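# Remove stained block from edge-standing row, close gap

## Task

Pull the yellow-brown stained block out of the row of on-edge blocks and lay it flat on an empty part of the bench, clear of the row. Then push the row together so the grey blocks stand face to face with no gap. Finally open the grippers and move the arms away.

## Robot and tools

Robot: two arms, left_arm and right_arm, each ending in a two-finger gripper. Everything is given in one shared scene frame: origin on the table top midway between the arms, +x pointing out over the table, +z up, and left_arm on the +y side. The names left and right are just labels, not sides of a camera image. Arm bases sit at about (+0.005, +0.300, 0) for left_arm and (-0.031, -0.278, 0) for right_arm, in metres.

Gripper frame: fingers point along the gripper's +z axis and close along its y axis. The reported end_effector_position is the point between the finger pads, roughly 1 cm short of the fingertips. Opening ranges from -1 (closed) to +1 (fully open, 0.094 m).

The row format used by every motion tool: 16 numbers, always for both arms even when only one moves. Order: x, y, z, qw, qx, qy, qz, opening for left_arm, then the same eight for right_arm. x, y, z are an absolute target position in metres in the scene frame; qw..qz is an absolute target orientation quaternion, w first. Opening is the scale -1 to +1. To keep an arm still, repeat its last reported pose exactly and its intended opening; to keep a gripper's orientation steady, resend the same quaternion every time rather than copying a drifted one from a result.

Tools:
- execute_actions(actions): a list of up to 15 actions; each action is a table of up to 15 rows, one row per 1/30 s control step. A short table repeats its final row to fill 15 steps. An empty list just reports state and images. A target more than 0.6 m from a gripper's current position along any of its axes gets the action refused for both arms; a malformed action, or a first action failing that check, rejects the whole call with no motion.
- move(target, speed, blocking): drives each gripper in a straight line to its pose in target (one 16-number row). speed is the top path speed in m/s, 0.002 to 0.5, default 0.25; rotation is capped at twice that in rad/s. Paths finish together, last 0.5 to 10 s, and stop short if they would need longer. The opening is sent at the start. Paths ignore obstacles and the other arm. Grippers lag, may wander and may overshoot speed, especially near full reach. blocking=false returns after 0.5 s while motion continues; until a result shows it ended, other moves and execute_actions are refused, so use wait or stop first.
- wait(seconds): 0 to 10; lets the scene run with the last commands held; returns early if a running move ends.
- stop(): brakes a running move; needs stopping distance; fingers keep moving.
- zoom_image(camera, region): closer look at part of the latest image from cam_high, cam_left_wrist or cam_right_wrist; region is [x0, y0, x1, y1] in pixels, top-left origin, at most 504 by 504.
- read_manual(section): licence texts only; no motion.
- finished_scene(scene): ends the current scene (pass its number) after the last command is held; irreversible. Do this only once the block is flat, the row is closed, grippers are open and the arms are clear.

Controller behaviour: each control step clips the commanded pose to within 70 mm and 16 degrees of the measured one, then damped inverse kinematics tracks it, favouring position over orientation. A far target may need several actions. Motions often settle a centimetre or more off, usually too low. Elbows never fully straighten. Joint limits (rad): waist -2.618 to 3.054, shoulder 0 to 3.142, elbow 0 to 3.142, wrist pitch and yaw -1.571 to 1.571, wrist roll -2.094 to 2.094.

Reading results: the state line shows each gripper's position and quaternion (printed position can be slightly wrong at long reach). grip_measured is finger opening on the command scale; each gripper may read up to about 1 mm off. Hand target lines show where the controller is currently steering. Step readings list positions at some steps; HELD marks steps where an arm's row was held back. A pose unreachable line means the clearance check altered or blocked that arm's command. The move: line gives the outcome (done, off_target, moving, held, fault) plus limits (paced = pose clipped; held = some steps blocked, after which the arm may jump faster) and each gripper's distance from its pose. If only one arm is named, the other finished. FAULT lines mean an arm stopped; MOTOR HOT warns at 75 °C, with stops at 90 °C and a collapse at 100 °C, so avoid long heavy holding. Images come from cam_high, cam_left_wrist, cam_right_wrist (504x504 each); calibration is given, but may be slightly off.

Gripping: to hold, command an opening about 0.03 below grip_measured; less than that grips more gently. Pads press hardest at first contact.

Avoid: dropping or knocking anything off the table (fails the task), letting the arms collide or press on each other, fast or deep contacts (faster motion and targets further past contact push harder), slams and slips. Stray tugs or pushes on objects may occur, so recheck before finishing.

Each tool is called after "Emit:" by a JSON object that holds its "name" and its "arguments".

## Session

Emit:
{"name": "execute_actions", "arguments": {"actions": []}}

Scene clock: 0.00 s.
left_arm: end_effector_position=(+0.3239, -0.2127, +0.1411) grip_measured=+1.000 end_effector_quat_wxyz=(+0.605, +0.335, +0.665, -0.283) | right_arm: end_effector_position=(+0.3345, -0.5635, +0.1782) grip_measured=+1.000 end_effector_quat_wxyz=(+0.605, +0.439, +0.632, -0.204)
Joint positions: left_arm=[-0.873  2.175  1.208  0.858 -0.156  0.012  0.094] | right_arm=[-0.345  1.618  0.705  0.711  0.415  0.365  0.094]
Joint velocities: left_arm=[-0.012  0.022 -0.007 -0.066  0.022  0.022  0.   ] | right_arm=[-0.002 -0.017 -0.007  0.022 -0.007  0.007  0.   ]
Hand target (left_arm): +0.324, -0.213, +0.140; +0.602, +0.335, +0.667, -0.282
Hand target (right_arm): +0.335, -0.564, +0.184; +0.610, +0.438, +0.628, -0.205

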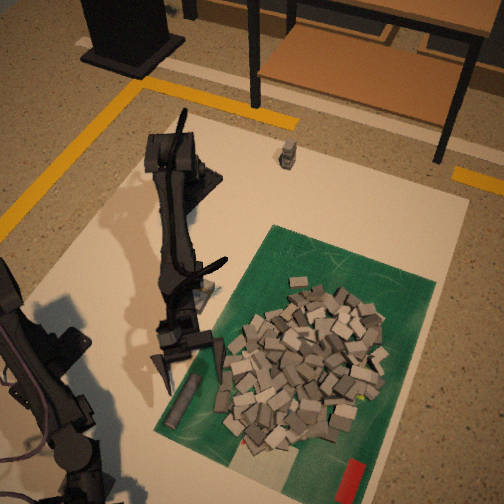

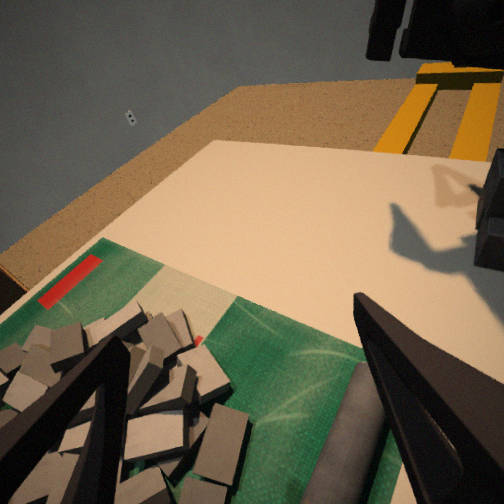

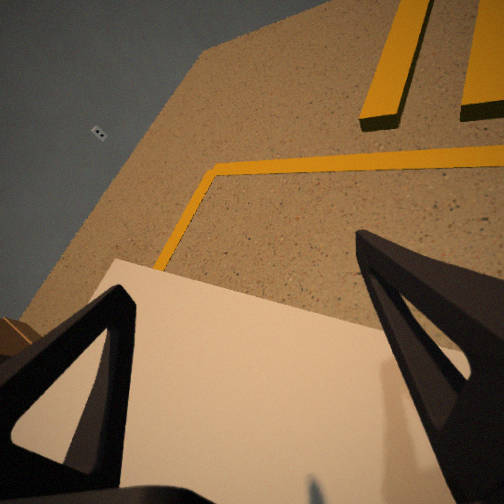

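Emit:
{"name": "move", "arguments": {"target": [0.3,0.3,0.25,0,0.7071,0.7071,0,1,0.3345,-0.5635,0.1782,0.605,0.439,0.632,-0.204,1]}}

Emit:
{"name": "zoom_image", "arguments": {"camera": "cam_high", "region": [120,200,300,380]}}

Scene clock: 4.30 s.
left_arm: end_effector_position=(+0.3004, +0.2949, +0.2437) grip_measured=+1.000 end_effector_quat_wxyz=(+0.083, +0.696, +0.711, +0.066) | right_arm: end_effector_position=(+0.3345, -0.5635, +0.1782) grip_measured=+1.000 end_effector_quat_wxyz=(+0.605, +0.439, +0.632, -0.204)
Joint positions: left_arm=[ 0.179  1.549  1.733 -1.544  0.02   1.538  0.094] | right_arm=[-0.345  1.618  0.705  0.711  0.415  0.365  0.094]
Joint velocities: left_arm=[-0.007 -0.012  0.007 -0.007  0.007  0.022  0.   ] | right_arm=[ 0.002 -0.002 -0.017 -0.007  0.066  0.037  0.   ]
Hand target (left_arm): +0.295, +0.296, +0.249; +0.081, +0.697, +0.709, +0.070
Hand target (right_arm): +0.335, -0.564, +0.178; +0.605, +0.439, +0.632, -0.204
Off the commanded pose (left_arm): 0.008 m, 12 deg.
Off the commanded pose (right_arm): 0.000 m, 0 deg.
joint sent to its limit (left arm) — the command would take joint 4 (wrist pitch) past its lower limit, so that joint was sent only as far as its limit.
move: off_target (left_arm)
camera_calibration (this result's frames):
cam_left_wrist: T_world_to_cam=[[-0.972179, 0.168074, -0.163155, 0.272785], [0.0333436, 0.788732, 0.613832, -0.36133], [0.231855, 0.591314, -0.772393, 0.052842], [0, 0, 0, 1]] pos_world=[0.264992, 0.207898, 0.307117]

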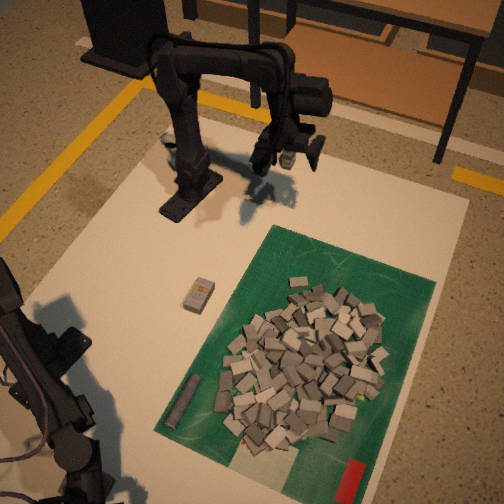

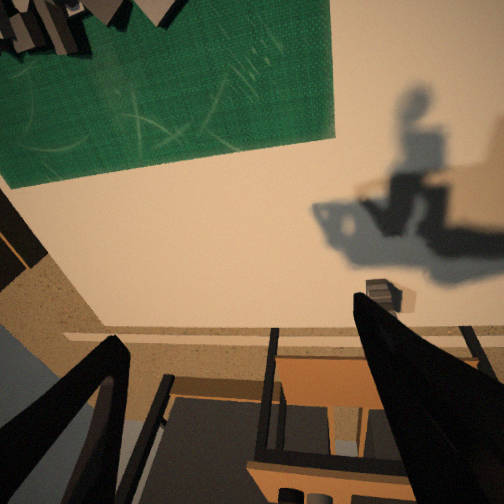

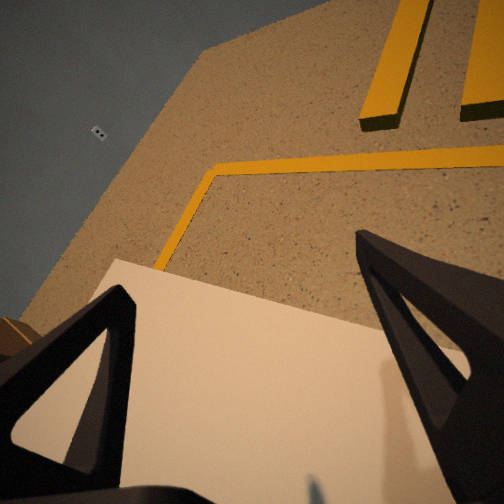

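Region (120, 200, 300, 380) of cam_high's 504x504 image, scaled by 2.800, with more detail than that image has.

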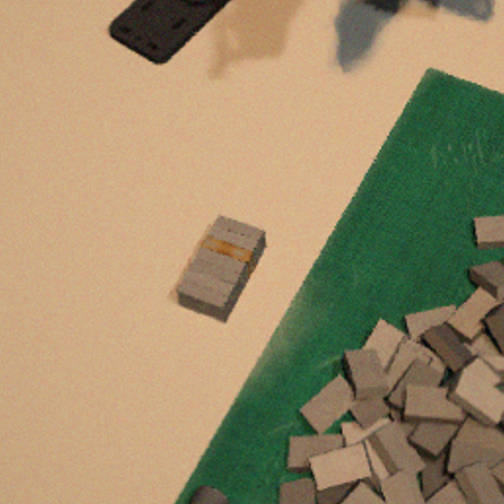

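Emit:
{"name": "move", "arguments": {"target": [0.13,0.05,0.14,0,1,0,0,1,0.3345,-0.5635,0.1782,0.605,0.439,0.632,-0.204,1]}}

Scene clock: 9.00 s.
left_arm: end_effector_position=(+0.1315, +0.0564, +0.1374) grip_measured=+1.000 end_effector_quat_wxyz=(-0.011, +1.000, +0.008, -0.003) | right_arm: end_effector_position=(+0.3345, -0.5635, +0.1782) grip_measured=+1.000 end_effector_quat_wxyz=(+0.605, +0.439, +0.632, -0.204)
Joint positions: left_arm=[-0.909  1.602  1.375 -1.366 -0.005  2.028  0.094] | right_arm=[-0.345  1.618  0.705  0.711  0.415  0.365  0.094]
Joint velocities: left_arm=[-0.012  0.007 -0.012 -0.037 -0.066  0.022  0.   ] | right_arm=[-0.002 -0.012 -0.012  0.066  0.066  0.007  0.   ]
Hand target (left_arm): +0.131, +0.050, +0.140; -0.004, +1.000, +0.001, -0.005
Hand target (right_arm): +0.335, -0.564, +0.178; +0.605, +0.439, +0.632, -0.204
Off the commanded pose (left_arm): 0.007 m, 2 deg.
Off the commanded pose (right_arm): 0.000 m, 0 deg.
move: done
camera_calibration (this result's frames):
cam_left_wrist: T_world_to_cam=[[0.175256, 0.982135, 0.0685259, -0.0973257], [0.777542, -0.18077, 0.602288, -0.143989], [0.603916, -0.0522729, -0.795332, 0.141466], [0, 0, 0, 1]] pos_world=[0.0435807, 0.0769529, 0.205905]

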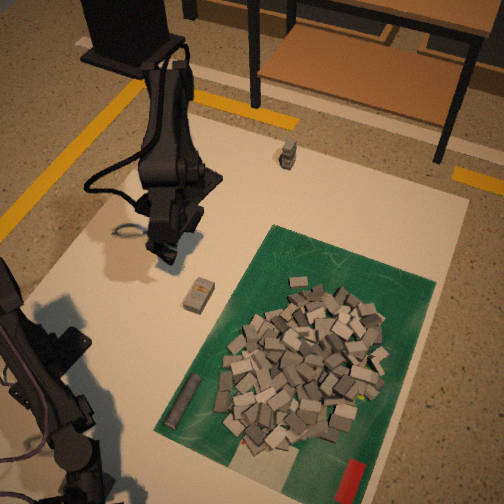

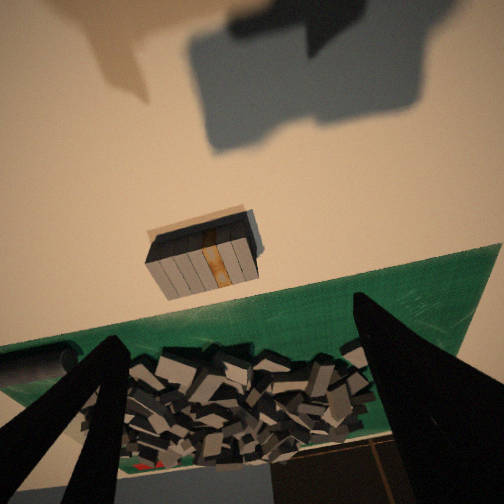

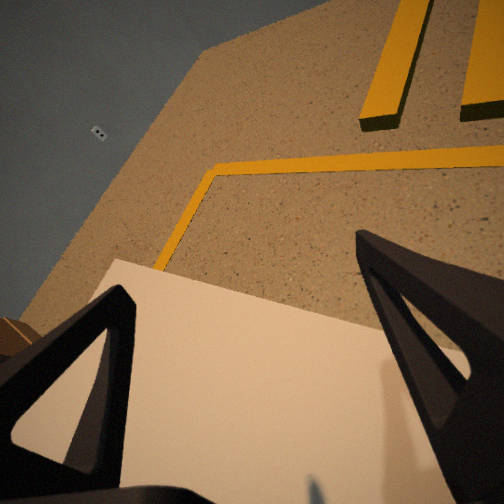

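Emit:
{"name": "move", "arguments": {"target": [0.14,0.085,0.03,0,1,0,0,1,0.3345,-0.5635,0.1782,0.605,0.439,0.632,-0.204,1], "speed": 0.15}}

Scene clock: 11.57 s.
left_arm: end_effector_position=(+0.1385, +0.0802, +0.0305) grip_measured=+1.000 end_effector_quat_wxyz=(-0.002, +1.000, +0.012, +0.004) | right_arm: end_effector_position=(+0.3345, -0.5635, +0.1782) grip_measured=+1.000 end_effector_quat_wxyz=(+0.605, +0.439, +0.632, -0.204)
Joint positions: left_arm=[-0.846  1.599  0.935 -0.906 -0.01   2.084  0.094] | right_arm=[-0.345  1.618  0.705  0.711  0.415  0.365  0.094]
Joint velocities: left_arm=[-0.017 -0.002  0.002  0.007  0.022  0.051  0.   ] | right_arm=[ 0.012  0.012  0.007 -0.022 -0.081  0.081  0.   ]
Hand target (left_arm): +0.139, +0.086, +0.030; -0.004, +1.000, +0.012, +0.007
Hand target (right_arm): +0.335, -0.564, +0.178; +0.605, +0.439, +0.632, -0.204
Off the commanded pose (left_arm): 0.005 m, 1 deg.
Off the commanded pose (right_arm): 0.000 m, 0 deg.
joint sent to its limit (left arm) — the command would take joint 6 (wrist roll) past its upper limit, so that joint was sent only as far as its limit.
move: done
camera_calibration (this result's frames):
cam_left_wrist: T_world_to_cam=[[0.167289, 0.984469, 0.0532529, -0.113205], [0.769912, -0.164187, 0.616667, -0.0814547], [0.615833, -0.0621613, -0.785421, 0.0522385], [0, 0, 0, 1]] pos_world=[0.0494807, 0.10132, 0.0972881]

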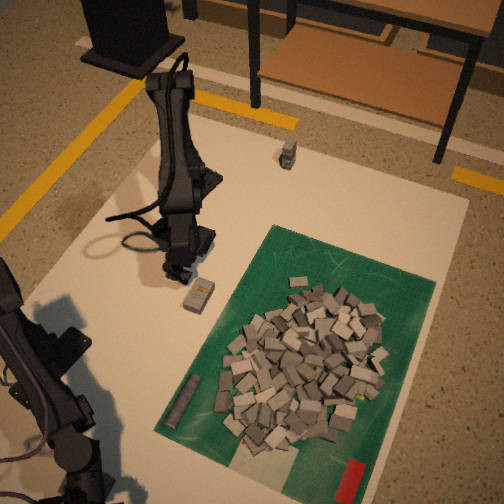

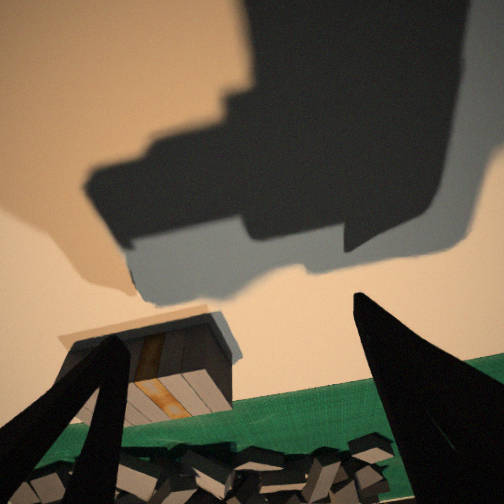

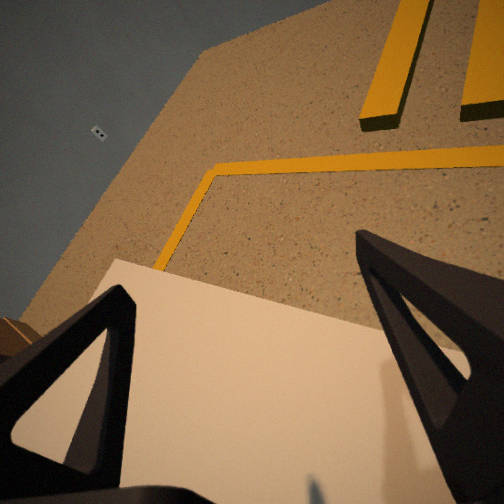

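Emit:
{"name": "move", "arguments": {"target": [0.2,0.085,0.12,0,0,1,0,1,0.3345,-0.5635,0.1782,0.605,0.439,0.632,-0.204,1]}}

Emit:
{"name": "move", "arguments": {"target": [0.255,0.083,0.03,0,0,1,0,1,0.3345,-0.5635,0.1782,0.605,0.439,0.632,-0.204,1], "speed": 0.15}}

Scene clock: 22.20 s.
left_arm: end_effector_position=(+0.1973, +0.0870, +0.1174) grip_measured=+1.000 end_effector_quat_wxyz=(+0.004, +0.008, +1.000, +0.000) | right_arm: end_effector_position=(+0.3345, -0.5635, +0.1782) grip_measured=+1.000 end_effector_quat_wxyz=(+0.605, +0.439, +0.632, -0.204)
Joint positions: left_arm=[-0.655  1.627  1.322 -1.262 -0.006 -0.827  0.094] | right_arm=[-0.345  1.618  0.705  0.711  0.415  0.365  0.094]
Joint velocities: left_arm=[ 0.002  0.002 -0.002  0.022  0.022 -0.022  0.   ] | right_arm=[-0.017  0.002 -0.007 -0.051 -0.022 -0.037  0.   ]
Hand target (left_arm): +0.200, +0.085, +0.120; +0.001, -0.000, +1.000, -0.001
Hand target (right_arm): +0.335, -0.564, +0.178; +0.605, +0.439, +0.632, -0.204
Off the commanded pose (left_arm): 0.004 m, 1 deg.
Off the commanded pose (right_arm): 0.000 m, 0 deg.
move: done
camera_calibration (this result's frames):
cam_left_wrist: T_world_to_cam=[[-0.206018, -0.977483, 0.0456507, 0.110856], [-0.772997, 0.191171, 0.604921, 0.0956484], [-0.600027, 0.0893369, -0.794976, 0.312618], [0, 0, 0, 1]] pos_world=[0.284353, 0.0621467, 0.185603]

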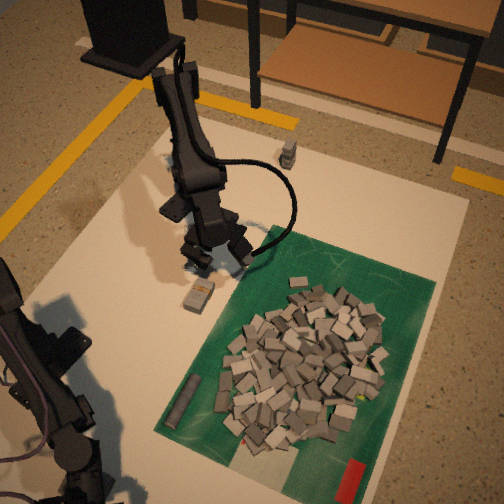

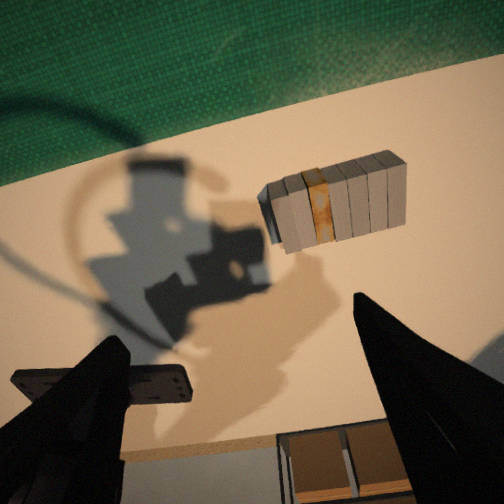

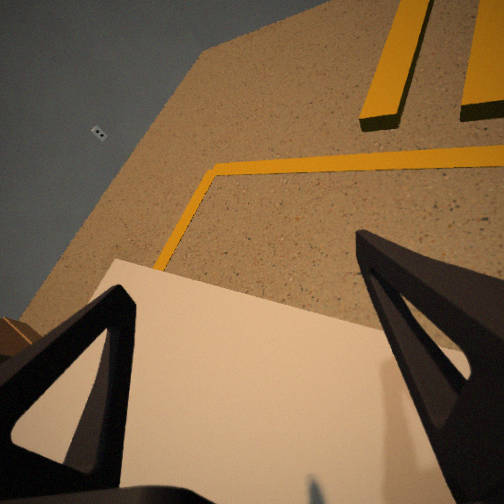

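Scene clock: 23.43 s.
left_arm: end_effector_position=(+0.2564, +0.0818, +0.0365) grip_measured=+1.000 end_effector_quat_wxyz=(+0.007, -0.001, +1.000, -0.002) | right_arm: end_effector_position=(+0.3345, -0.5635, +0.1782) grip_measured=+1.000 end_effector_quat_wxyz=(+0.605, +0.439, +0.632, -0.204)
Joint positions: left_arm=[-0.532  1.853  1.26  -0.964 -0.006 -0.722  0.094] | right_arm=[-0.345  1.618  0.705  0.711  0.415  0.365  0.094]
Joint velocities: left_arm=[ 0.012 -0.027  0.007  0.037 -0.037 -0.022  0.   ] | right_arm=[-0.007  0.002 -0.002  0.037  0.037  0.022  0.   ]
Hand target (left_arm): +0.254, +0.084, +0.031; +0.000, +0.000, +1.000, -0.001
Hand target (right_arm): +0.335, -0.564, +0.178; +0.605, +0.439, +0.632, -0.204
Off the commanded pose (left_arm): 0.007 m, 1 deg.
Off the commanded pose (right_arm): 0.000 m, 0 deg.
move: done
camera_calibration (this result's frames):
cam_left_wrist: T_world_to_cam=[[-0.18915, -0.980697, 0.049547, 0.117459], [-0.780288, 0.180746, 0.598734, 0.194264], [-0.596132, 0.0745898, -0.799414, 0.284605], [0, 0, 0, 1]] pos_world=[0.343461, 0.0588505, 0.105385]

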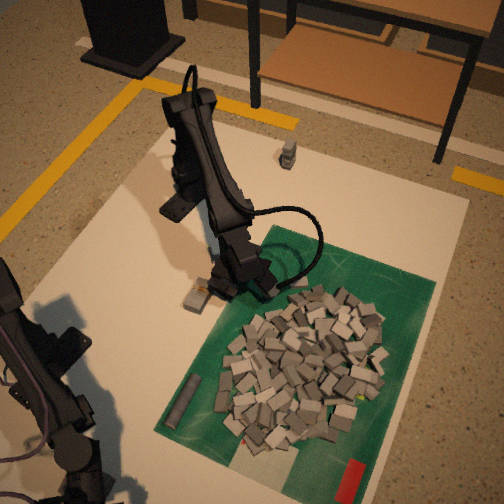

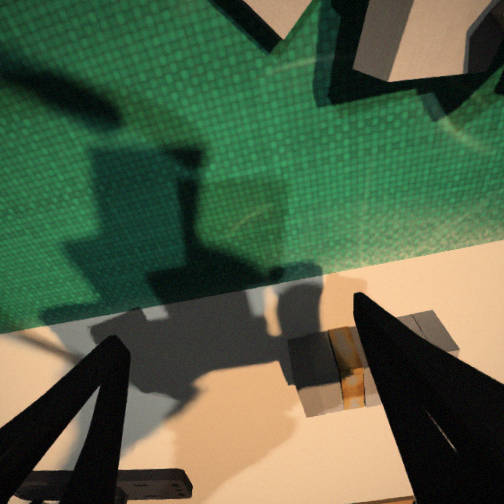

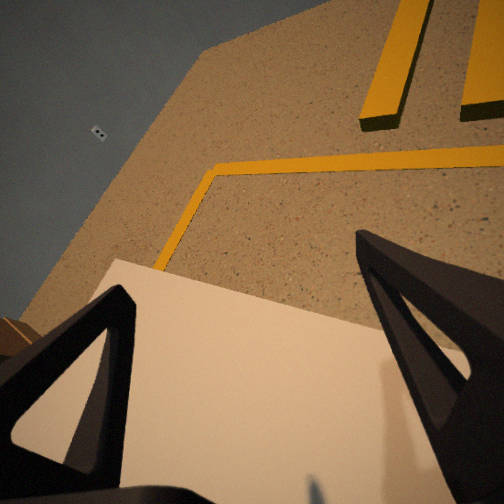

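Emit:
{"name": "move", "arguments": {"target": [0.235,0.083,0.024,0,0,1,0,1,0.3345,-0.5635,0.1782,0.605,0.439,0.632,-0.204,1], "speed": 0.05}}

Scene clock: 24.77 s.
left_arm: end_effector_position=(+0.2370, +0.0850, +0.0194) grip_measured=+1.000 end_effector_quat_wxyz=(-0.007, +0.001, +1.000, +0.011) | right_arm: end_effector_position=(+0.3345, -0.5635, +0.1782) grip_measured=+1.000 end_effector_quat_wxyz=(+0.605, +0.439, +0.632, -0.204)
Joint positions: left_arm=[-0.565  1.853  1.186 -0.929 -0.006 -0.751  0.094] | right_arm=[-0.345  1.618  0.705  0.711  0.415  0.365  0.094]
Joint velocities: left_arm=[-0.012 -0.017  0.007  0.007 -0.007 -0.037  0.   ] | right_arm=[ 0.012 -0.012  0.002 -0.066 -0.051  0.037  0.   ]
Hand target (left_arm): +0.235, +0.083, +0.024; -0.000, +0.000, +1.000, +0.000
Hand target (right_arm): +0.335, -0.564, +0.178; +0.605, +0.439, +0.632, -0.204
Off the commanded pose (left_arm): 0.005 m, 1 deg.
Off the commanded pose (right_arm): 0.000 m, 0 deg.
move: done
camera_calibration (this result's frames):
cam_left_wrist: T_world_to_cam=[[-0.192143, -0.980922, 0.0295447, 0.118918], [-0.762242, 0.168135, 0.625074, 0.185044], [-0.618117, 0.0975834, -0.780006, 0.26198], [0, 0, 0, 1]] pos_world=[0.325831, 0.0599723, 0.0851663]

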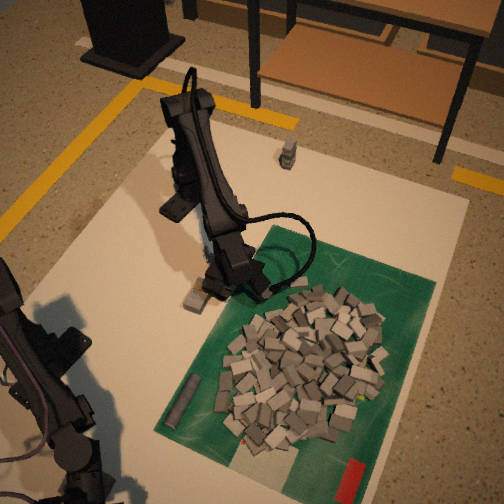

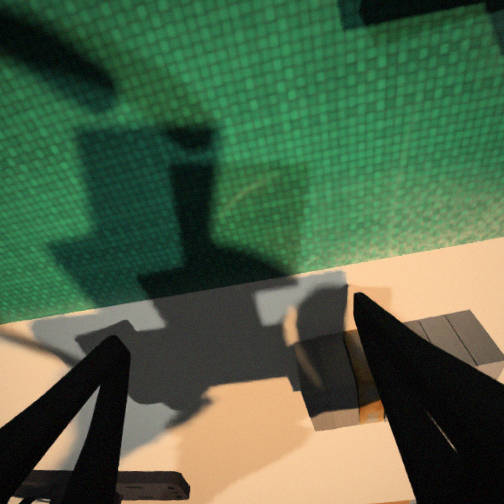

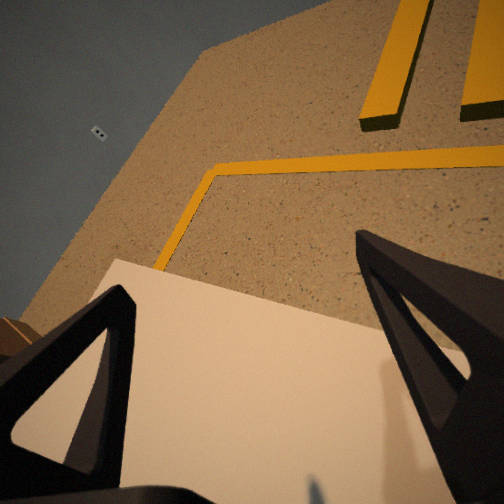

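Emit:
{"name": "move", "arguments": {"target": [0.195,0.085,0.027,0,0,1,0,1,0.3345,-0.5635,0.1782,0.605,0.439,0.632,-0.204,1], "speed": 0.03}}

Emit:
{"name": "move", "arguments": {"target": [0.2,0.085,0.12,0,0,1,0,1,0.3345,-0.5635,0.1782,0.605,0.439,0.632,-0.204,1], "speed": 0.1}}

Scene clock: 27.00 s.
left_arm: end_effector_position=(+0.2016, +0.0828, +0.0262) grip_measured=+1.000 end_effector_quat_wxyz=(+0.002, -0.001, +1.000, +0.002) | right_arm: end_effector_position=(+0.3345, -0.5635, +0.1782) grip_measured=+1.000 end_effector_quat_wxyz=(+0.605, +0.439, +0.632, -0.204)
Joint positions: left_arm=[-0.653  1.737  1.071 -0.904 -0.006 -0.844  0.094] | right_arm=[-0.345  1.618  0.705  0.711  0.415  0.365  0.094]
Joint velocities: left_arm=[ 0.012 -0.007  0.027 -0.037  0.051 -0.022  0.   ] | right_arm=[ 0.002  0.002 -0.012 -0.022  0.007 -0.022  0.   ]
Hand target (left_arm): +0.195, +0.085, +0.027; -0.001, +0.000, +1.000, +0.001
Hand target (right_arm): +0.335, -0.564, +0.178; +0.605, +0.439, +0.632, -0.204
Off the commanded pose (left_arm): 0.007 m, 0 deg.
Off the commanded pose (right_arm): 0.000 m, 0 deg.
move: done
camera_calibration (this result's frames):
cam_left_wrist: T_world_to_cam=[[-0.188348, -0.98114, 0.0434558, 0.108624], [-0.774768, 0.175632, 0.607361, 0.156568], [-0.603539, 0.0807272, -0.793236, 0.244425], [0, 0, 0, 1]] pos_world=[0.289283, 0.0593458, 0.0940731]

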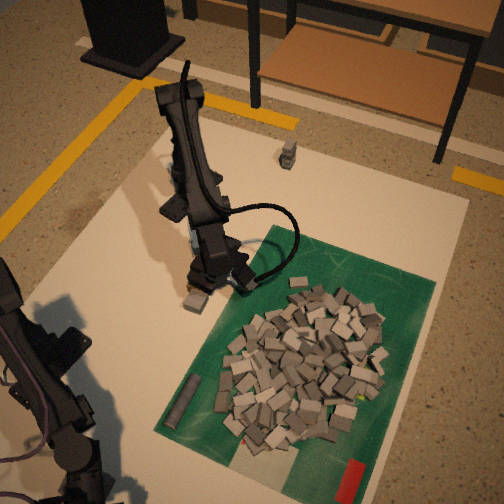

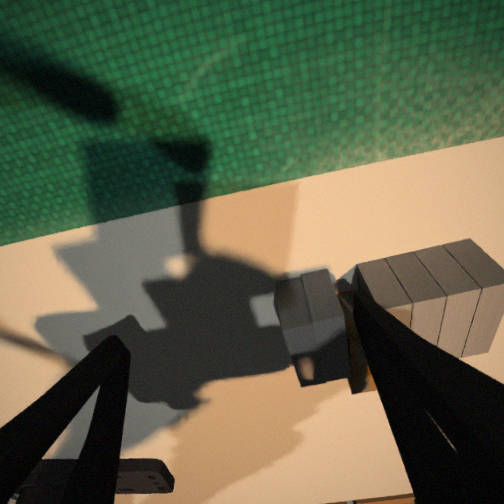

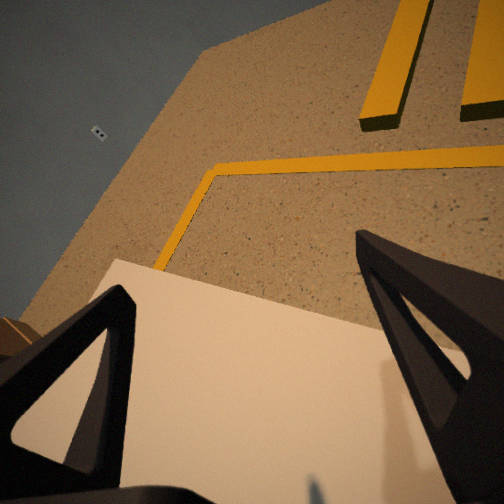

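Scene clock: 28.53 s.
left_arm: end_effector_position=(+0.1983, +0.0865, +0.1096) grip_measured=+1.000 end_effector_quat_wxyz=(-0.006, -0.001, +1.000, +0.012) | right_arm: end_effector_position=(+0.3345, -0.5635, +0.1782) grip_measured=+1.000 end_effector_quat_wxyz=(+0.605, +0.439, +0.632, -0.204)
Joint positions: left_arm=[-0.653  1.662  1.328 -1.263 -0.006 -0.843  0.094] | right_arm=[-0.345  1.618  0.705  0.711  0.415  0.365  0.094]
Joint velocities: left_arm=[ 0.017  0.002  0.007  0.051 -0.066  0.139  0.   ] | right_arm=[ 0.007  0.007 -0.007 -0.066 -0.007 -0.095  0.   ]
Hand target (left_arm): +0.200, +0.084, +0.120; +0.000, -0.000, +1.000, +0.000
Hand target (right_arm): +0.335, -0.564, +0.178; +0.605, +0.439, +0.632, -0.204
Off the commanded pose (left_arm): 0.011 m, 2 deg.
Off the commanded pose (right_arm): 0.000 m, 0 deg.
move: off_target (left_arm)
camera_calibration (this result's frames):
cam_left_wrist: T_world_to_cam=[[-0.188467, -0.981701, 0.0272758, 0.109893], [-0.76367, 0.163959, 0.62444, 0.0996132], [-0.617486, 0.0968567, -0.780596, 0.308217], [0, 0, 0, 1]] pos_world=[0.287103, 0.061697, 0.175393]

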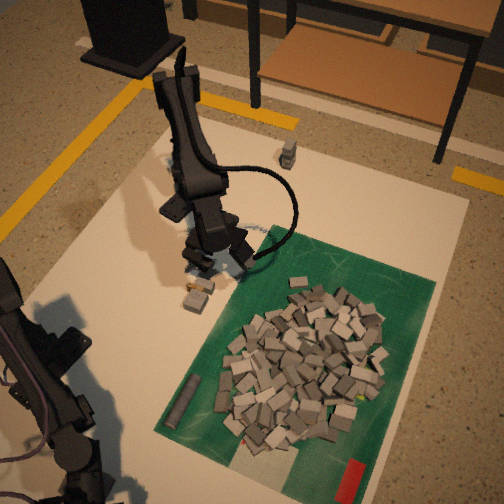

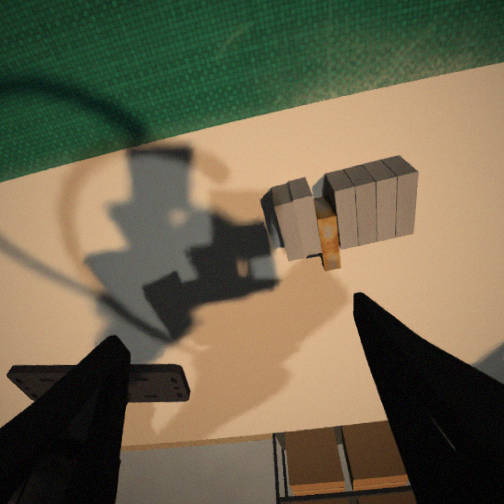

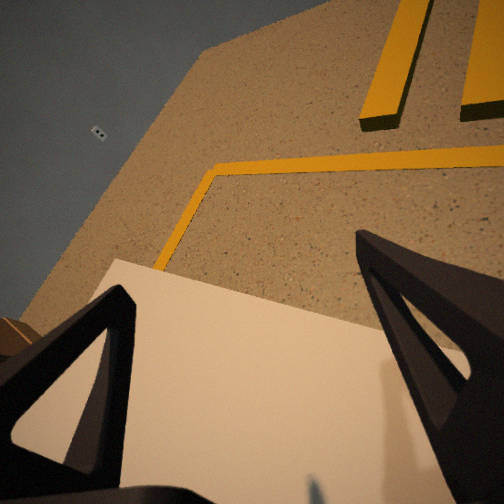

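Emit:
{"name": "move", "arguments": {"target": [0.155,0.035,0.06,0,0,1,0,-0.35,0.3345,-0.5635,0.1782,0.605,0.439,0.632,-0.204,1], "speed": 0.15}}

Emit:
{"name": "move", "arguments": {"target": [0.155,0.035,0.024,0,0,1,0,-0.35,0.3345,-0.5635,0.1782,0.605,0.439,0.632,-0.204,1], "speed": 0.05}}

Scene clock: 30.27 s.
left_arm: end_effector_position=(+0.1582, +0.0331, +0.0671) grip_measured=-0.348 end_effector_quat_wxyz=(+0.004, +0.003, +1.000, -0.006) | right_arm: end_effector_position=(+0.3345, -0.5635, +0.1782) grip_measured=+1.000 end_effector_quat_wxyz=(+0.605, +0.439, +0.632, -0.204)
Joint positions: left_arm=[-0.864  1.725  1.229 -1.06  -0.002 -1.047  0.031] | right_arm=[-0.345  1.618  0.705  0.711  0.415  0.365  0.094]
Joint velocities: left_arm=[ 0.002  0.012 -0.002 -0.022  0.066 -0.051 -0.001] | right_arm=[ 0.002 -0.002  0.002  0.037 -0.051  0.007  0.   ]
Hand target (left_arm): +0.156, +0.035, +0.060; -0.000, +0.000, +1.000, +0.001
Hand target (right_arm): +0.335, -0.564, +0.178; +0.605, +0.439, +0.632, -0.204
Off the commanded pose (left_arm): 0.008 m, 1 deg.
Off the commanded pose (right_arm): 0.000 m, 0 deg.
move: done
camera_calibration (this result's frames):
cam_left_wrist: T_world_to_cam=[[-0.196422, -0.978802, 0.0580075, 0.0501681], [-0.77554, 0.191286, 0.601621, 0.10679], [-0.599964, 0.0731843, -0.796673, 0.254614], [0, 0, 0, 1]] pos_world=[0.245434, 0.0100433, 0.135687]

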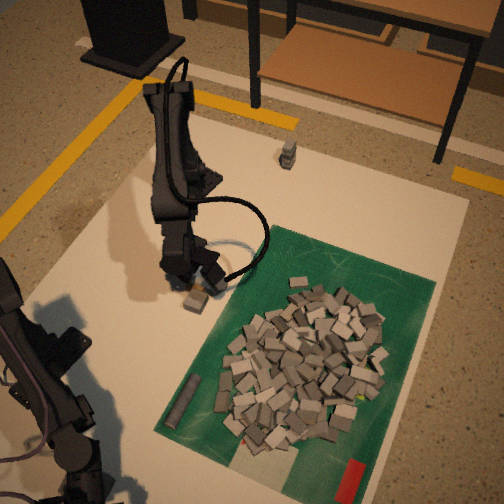

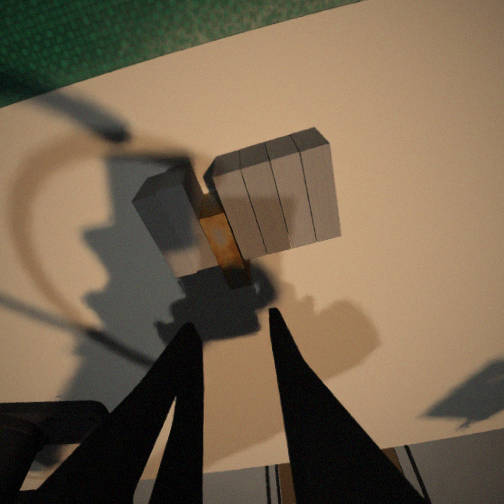

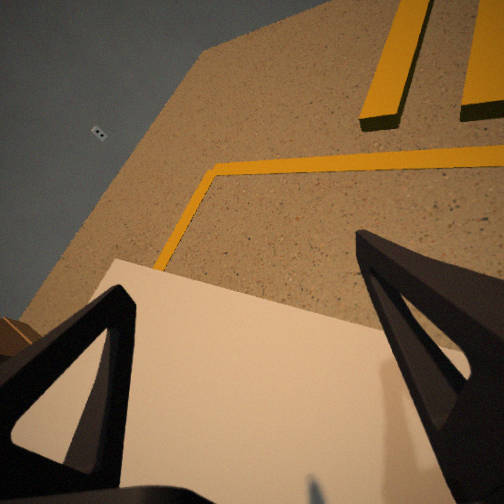

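Scene clock: 31.40 s.
left_arm: end_effector_position=(+0.1573, +0.0347, +0.0339) grip_measured=-0.348 end_effector_quat_wxyz=(+0.003, +0.000, +1.000, -0.004) | right_arm: end_effector_position=(+0.3345, -0.5635, +0.1782) grip_measured=+1.000 end_effector_quat_wxyz=(+0.605, +0.439, +0.632, -0.204)
Joint positions: left_arm=[-0.864  1.763  1.135 -0.932 -0.002 -1.052  0.031] | right_arm=[-0.345  1.618  0.705  0.711  0.415  0.365  0.094]
Joint velocities: left_arm=[-0.002  0.012 -0.007  0.037 -0.037  0.139 -0.   ] | right_arm=[ 0.002  0.012 -0.007  0.037 -0.11  -0.022  0.   ]
Hand target (left_arm): +0.155, +0.036, +0.024; -0.000, -0.000, +1.000, +0.000
Hand target (right_arm): +0.335, -0.564, +0.178; +0.605, +0.439, +0.632, -0.204
Off the commanded pose (left_arm): 0.010 m, 1 deg.
Off the commanded pose (right_arm): 0.000 m, 0 deg.
move: done
camera_calibration (this result's frames):
cam_left_wrist: T_world_to_cam=[[-0.191819, -0.979894, 0.0548835, 0.0528853], [-0.775122, 0.185561, 0.603948, 0.125803], [-0.60199, 0.0733074, -0.795131, 0.227786], [0, 0, 0, 1]] pos_world=[0.244782, 0.0117796, 0.102239]

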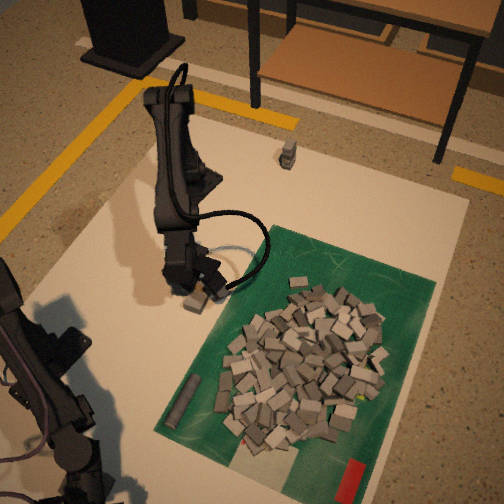

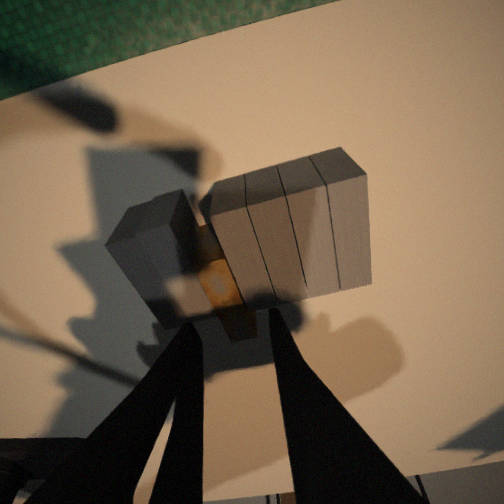

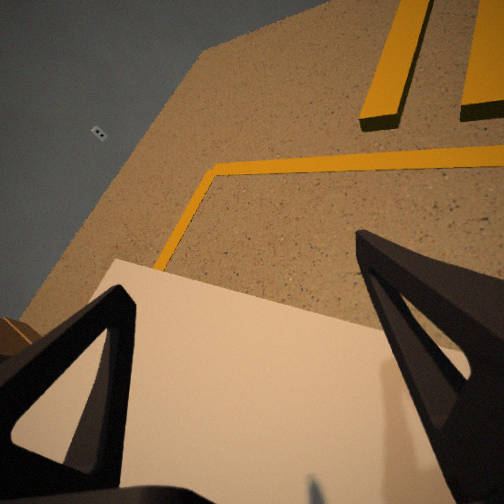

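Tips may be resting on the block edges; shift -x a bit.

Emit:
{"name": "move", "arguments": {"target": [0.149,0.035,0.036,0,0,1,0,-0.35,0.3345,-0.5635,0.1782,0.605,0.439,0.632,-0.204,1], "speed": 0.03}}

Emit:
{"name": "move", "arguments": {"target": [0.149,0.035,0.018,0,0,1,0,-0.35,0.3345,-0.5635,0.1782,0.605,0.439,0.632,-0.204,1], "speed": 0.03}}

Emit:
{"name": "move", "arguments": {"target": [0.149,0.035,0.018,0,0,1,0,-0.85,0.3345,-0.5635,0.1782,0.605,0.439,0.632,-0.204,1], "speed": 0.03}}

Scene clock: 32.73 s.
left_arm: end_effector_position=(+0.1527, +0.0334, +0.0339) grip_measured=-0.348 end_effector_quat_wxyz=(+0.003, +0.001, +1.000, -0.002) | right_arm: end_effector_position=(+0.3345, -0.5635, +0.1782) grip_measured=+1.000 end_effector_quat_wxyz=(+0.605, +0.439, +0.632, -0.204)
Joint positions: left_arm=[-0.881  1.763  1.135 -0.937 -0.003 -1.068  0.031] | right_arm=[-0.345  1.618  0.705  0.711  0.415  0.365  0.094]
Joint velocities: left_arm=[-0.017  0.017 -0.002  0.007 -0.037  0.022 -0.001] | right_arm=[-0.002  0.002  0.002  0.007 -0.037 -0.037  0.   ]
Hand target (left_arm): +0.149, +0.035, +0.036; +0.000, -0.000, +1.000, +0.000
Hand target (right_arm): +0.335, -0.564, +0.178; +0.605, +0.439, +0.632, -0.204
Off the commanded pose (left_arm): 0.005 m, 0 deg.
Off the commanded pose (right_arm): 0.000 m, 0 deg.
move: done
camera_calibration (this result's frames):
cam_left_wrist: T_world_to_cam=[[-0.192143, -0.980078, 0.0502796, 0.0509282], [-0.774653, 0.182926, 0.605352, 0.122435], [-0.60249, 0.0773653, -0.794368, 0.225008], [0, 0, 0, 1]] pos_world=[0.240195, 0.0101093, 0.102062]

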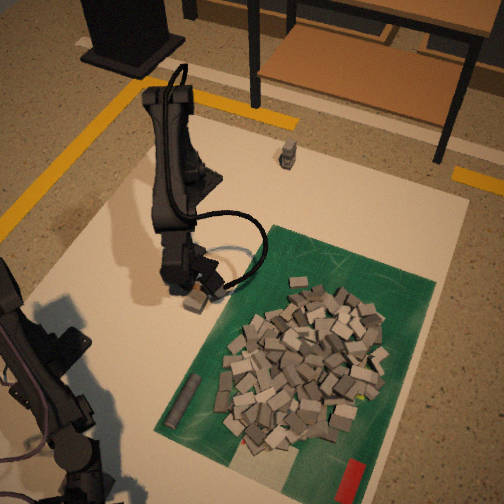

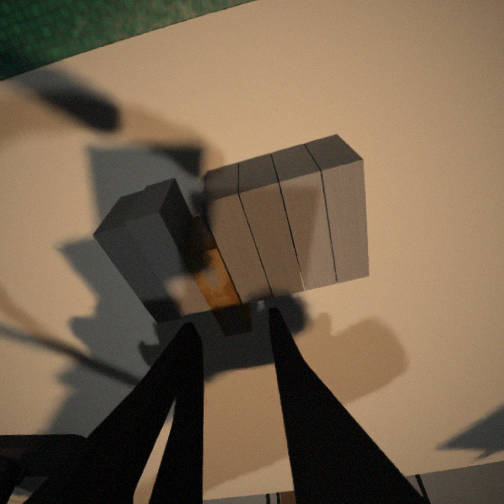

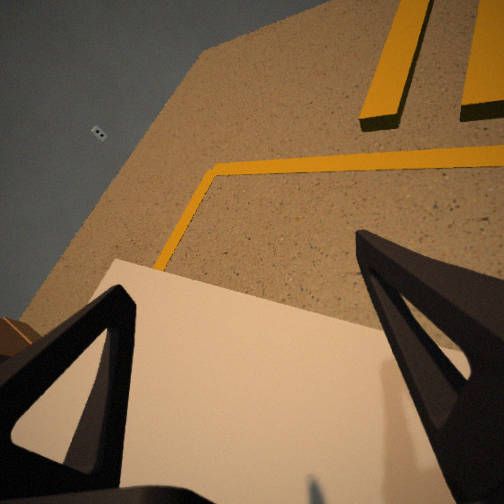

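Scene clock: 33.50 s.
left_arm: end_effector_position=(+0.1527, +0.0328, +0.0274) grip_measured=-0.348 end_effector_quat_wxyz=(+0.005, -0.000, +1.000, -0.008) | right_arm: end_effector_position=(+0.3345, -0.5635, +0.1782) grip_measured=+1.000 end_effector_quat_wxyz=(+0.605, +0.439, +0.632, -0.204)
Joint positions: left_arm=[-0.881  1.763  1.106 -0.895 -0.002 -1.069  0.031] | right_arm=[-0.345  1.618  0.705  0.711  0.415  0.365  0.094]
Joint velocities: left_arm=[-0.007 -0.017 -0.027 -0.066  0.022 -0.007 -0.   ] | right_arm=[-0.002 -0.007  0.017  0.007 -0.022  0.037  0.   ]
Hand target (left_arm): +0.149, +0.035, +0.018; +0.000, +0.000, +1.000, +0.000
Hand target (right_arm): +0.335, -0.564, +0.178; +0.605, +0.439, +0.632, -0.204
Off the commanded pose (left_arm): 0.010 m, 1 deg.
Off the commanded pose (right_arm): 0.000 m, 0 deg.
move: done
camera_calibration (this result's frames):
cam_left_wrist: T_world_to_cam=[[-0.19095, -0.979671, 0.0615105, 0.0501693], [-0.777986, 0.189255, 0.5991, 0.126975], [-0.598561, 0.066544, -0.798308, 0.219753], [0, 0, 0, 1]] pos_world=[0.239901, 0.0104954, 0.0962743]

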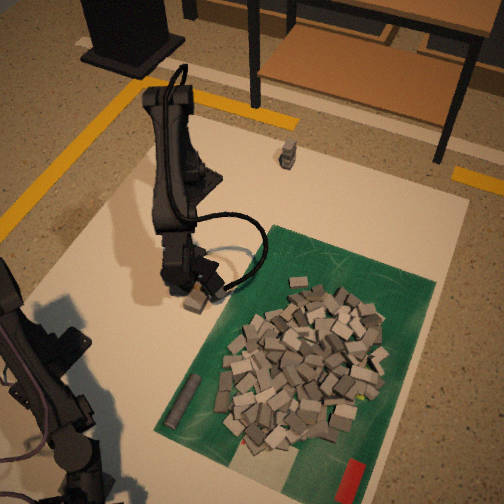

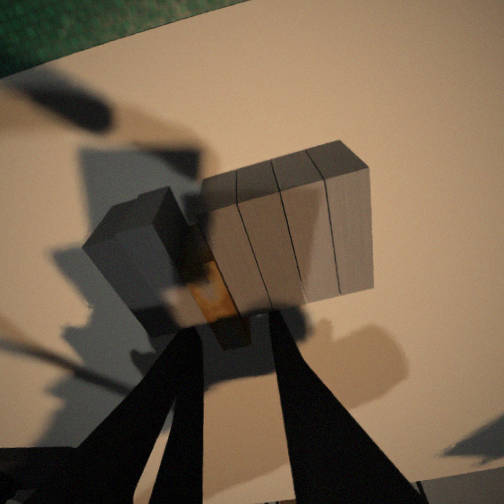

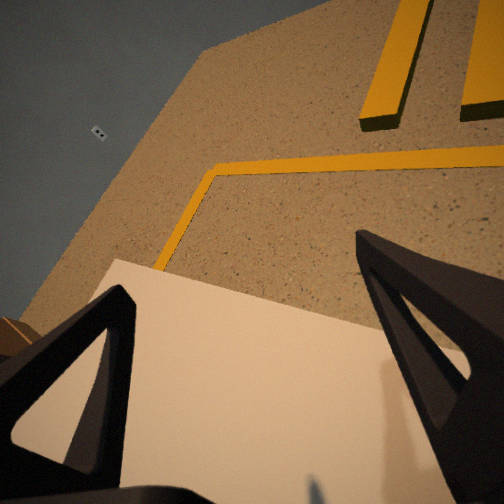

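Scene clock: 34.20 s.
left_arm: end_effector_position=(+0.1527, +0.0328, +0.0274) grip_measured=-0.795 end_effector_quat_wxyz=(+0.005, -0.000, +1.000, -0.008) | right_arm: end_effector_position=(+0.3345, -0.5635, +0.1782) grip_measured=+1.000 end_effector_quat_wxyz=(+0.605, +0.439, +0.632, -0.204)
Joint positions: left_arm=[-0.881  1.763  1.106 -0.895 -0.002 -1.07   0.01 ] | right_arm=[-0.345  1.618  0.705  0.711  0.415  0.365  0.094]
Joint velocities: left_arm=[-0.012 -0.012 -0.002  0.022  0.007 -0.037  0.001] | right_arm=[-0.012 -0.002  0.012 -0.095 -0.022 -0.037  0.   ]
Hand target (left_arm): +0.149, +0.035, +0.018; +0.000, -0.000, +1.000, +0.000
Hand target (right_arm): +0.335, -0.564, +0.178; +0.605, +0.439, +0.632, -0.204
Off the commanded pose (left_arm): 0.010 m, 1 deg.
Off the commanded pose (right_arm): 0.000 m, 0 deg.
move: done
camera_calibration (this result's frames):
cam_left_wrist: T_world_to_cam=[[-0.190202, -0.979815, 0.0615209, 0.0500595], [-0.778123, 0.188667, 0.599107, 0.127015], [-0.598622, 0.0660807, -0.798302, 0.219778], [0, 0, 0, 1]] pos_world=[0.239918, 0.0105625, 0.0962734]

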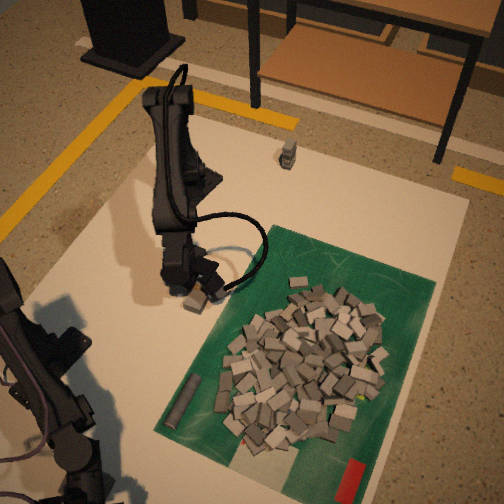

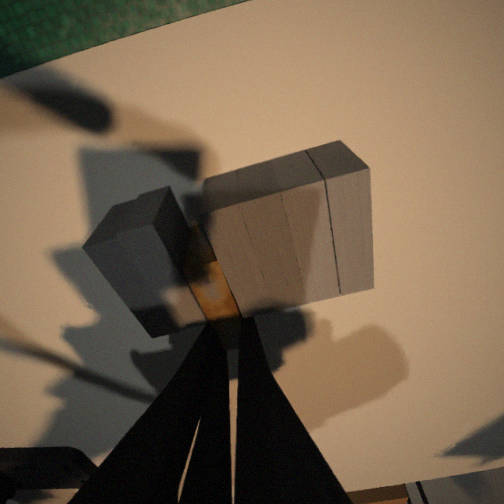

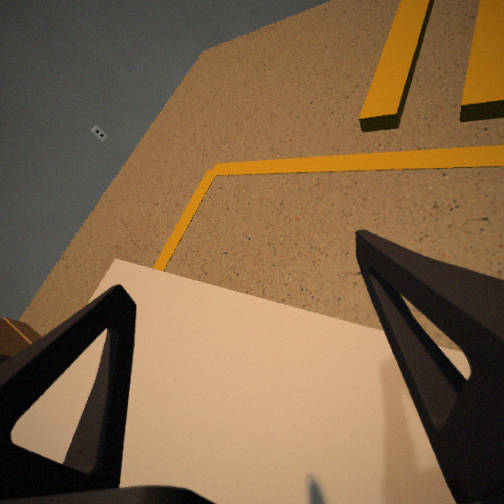

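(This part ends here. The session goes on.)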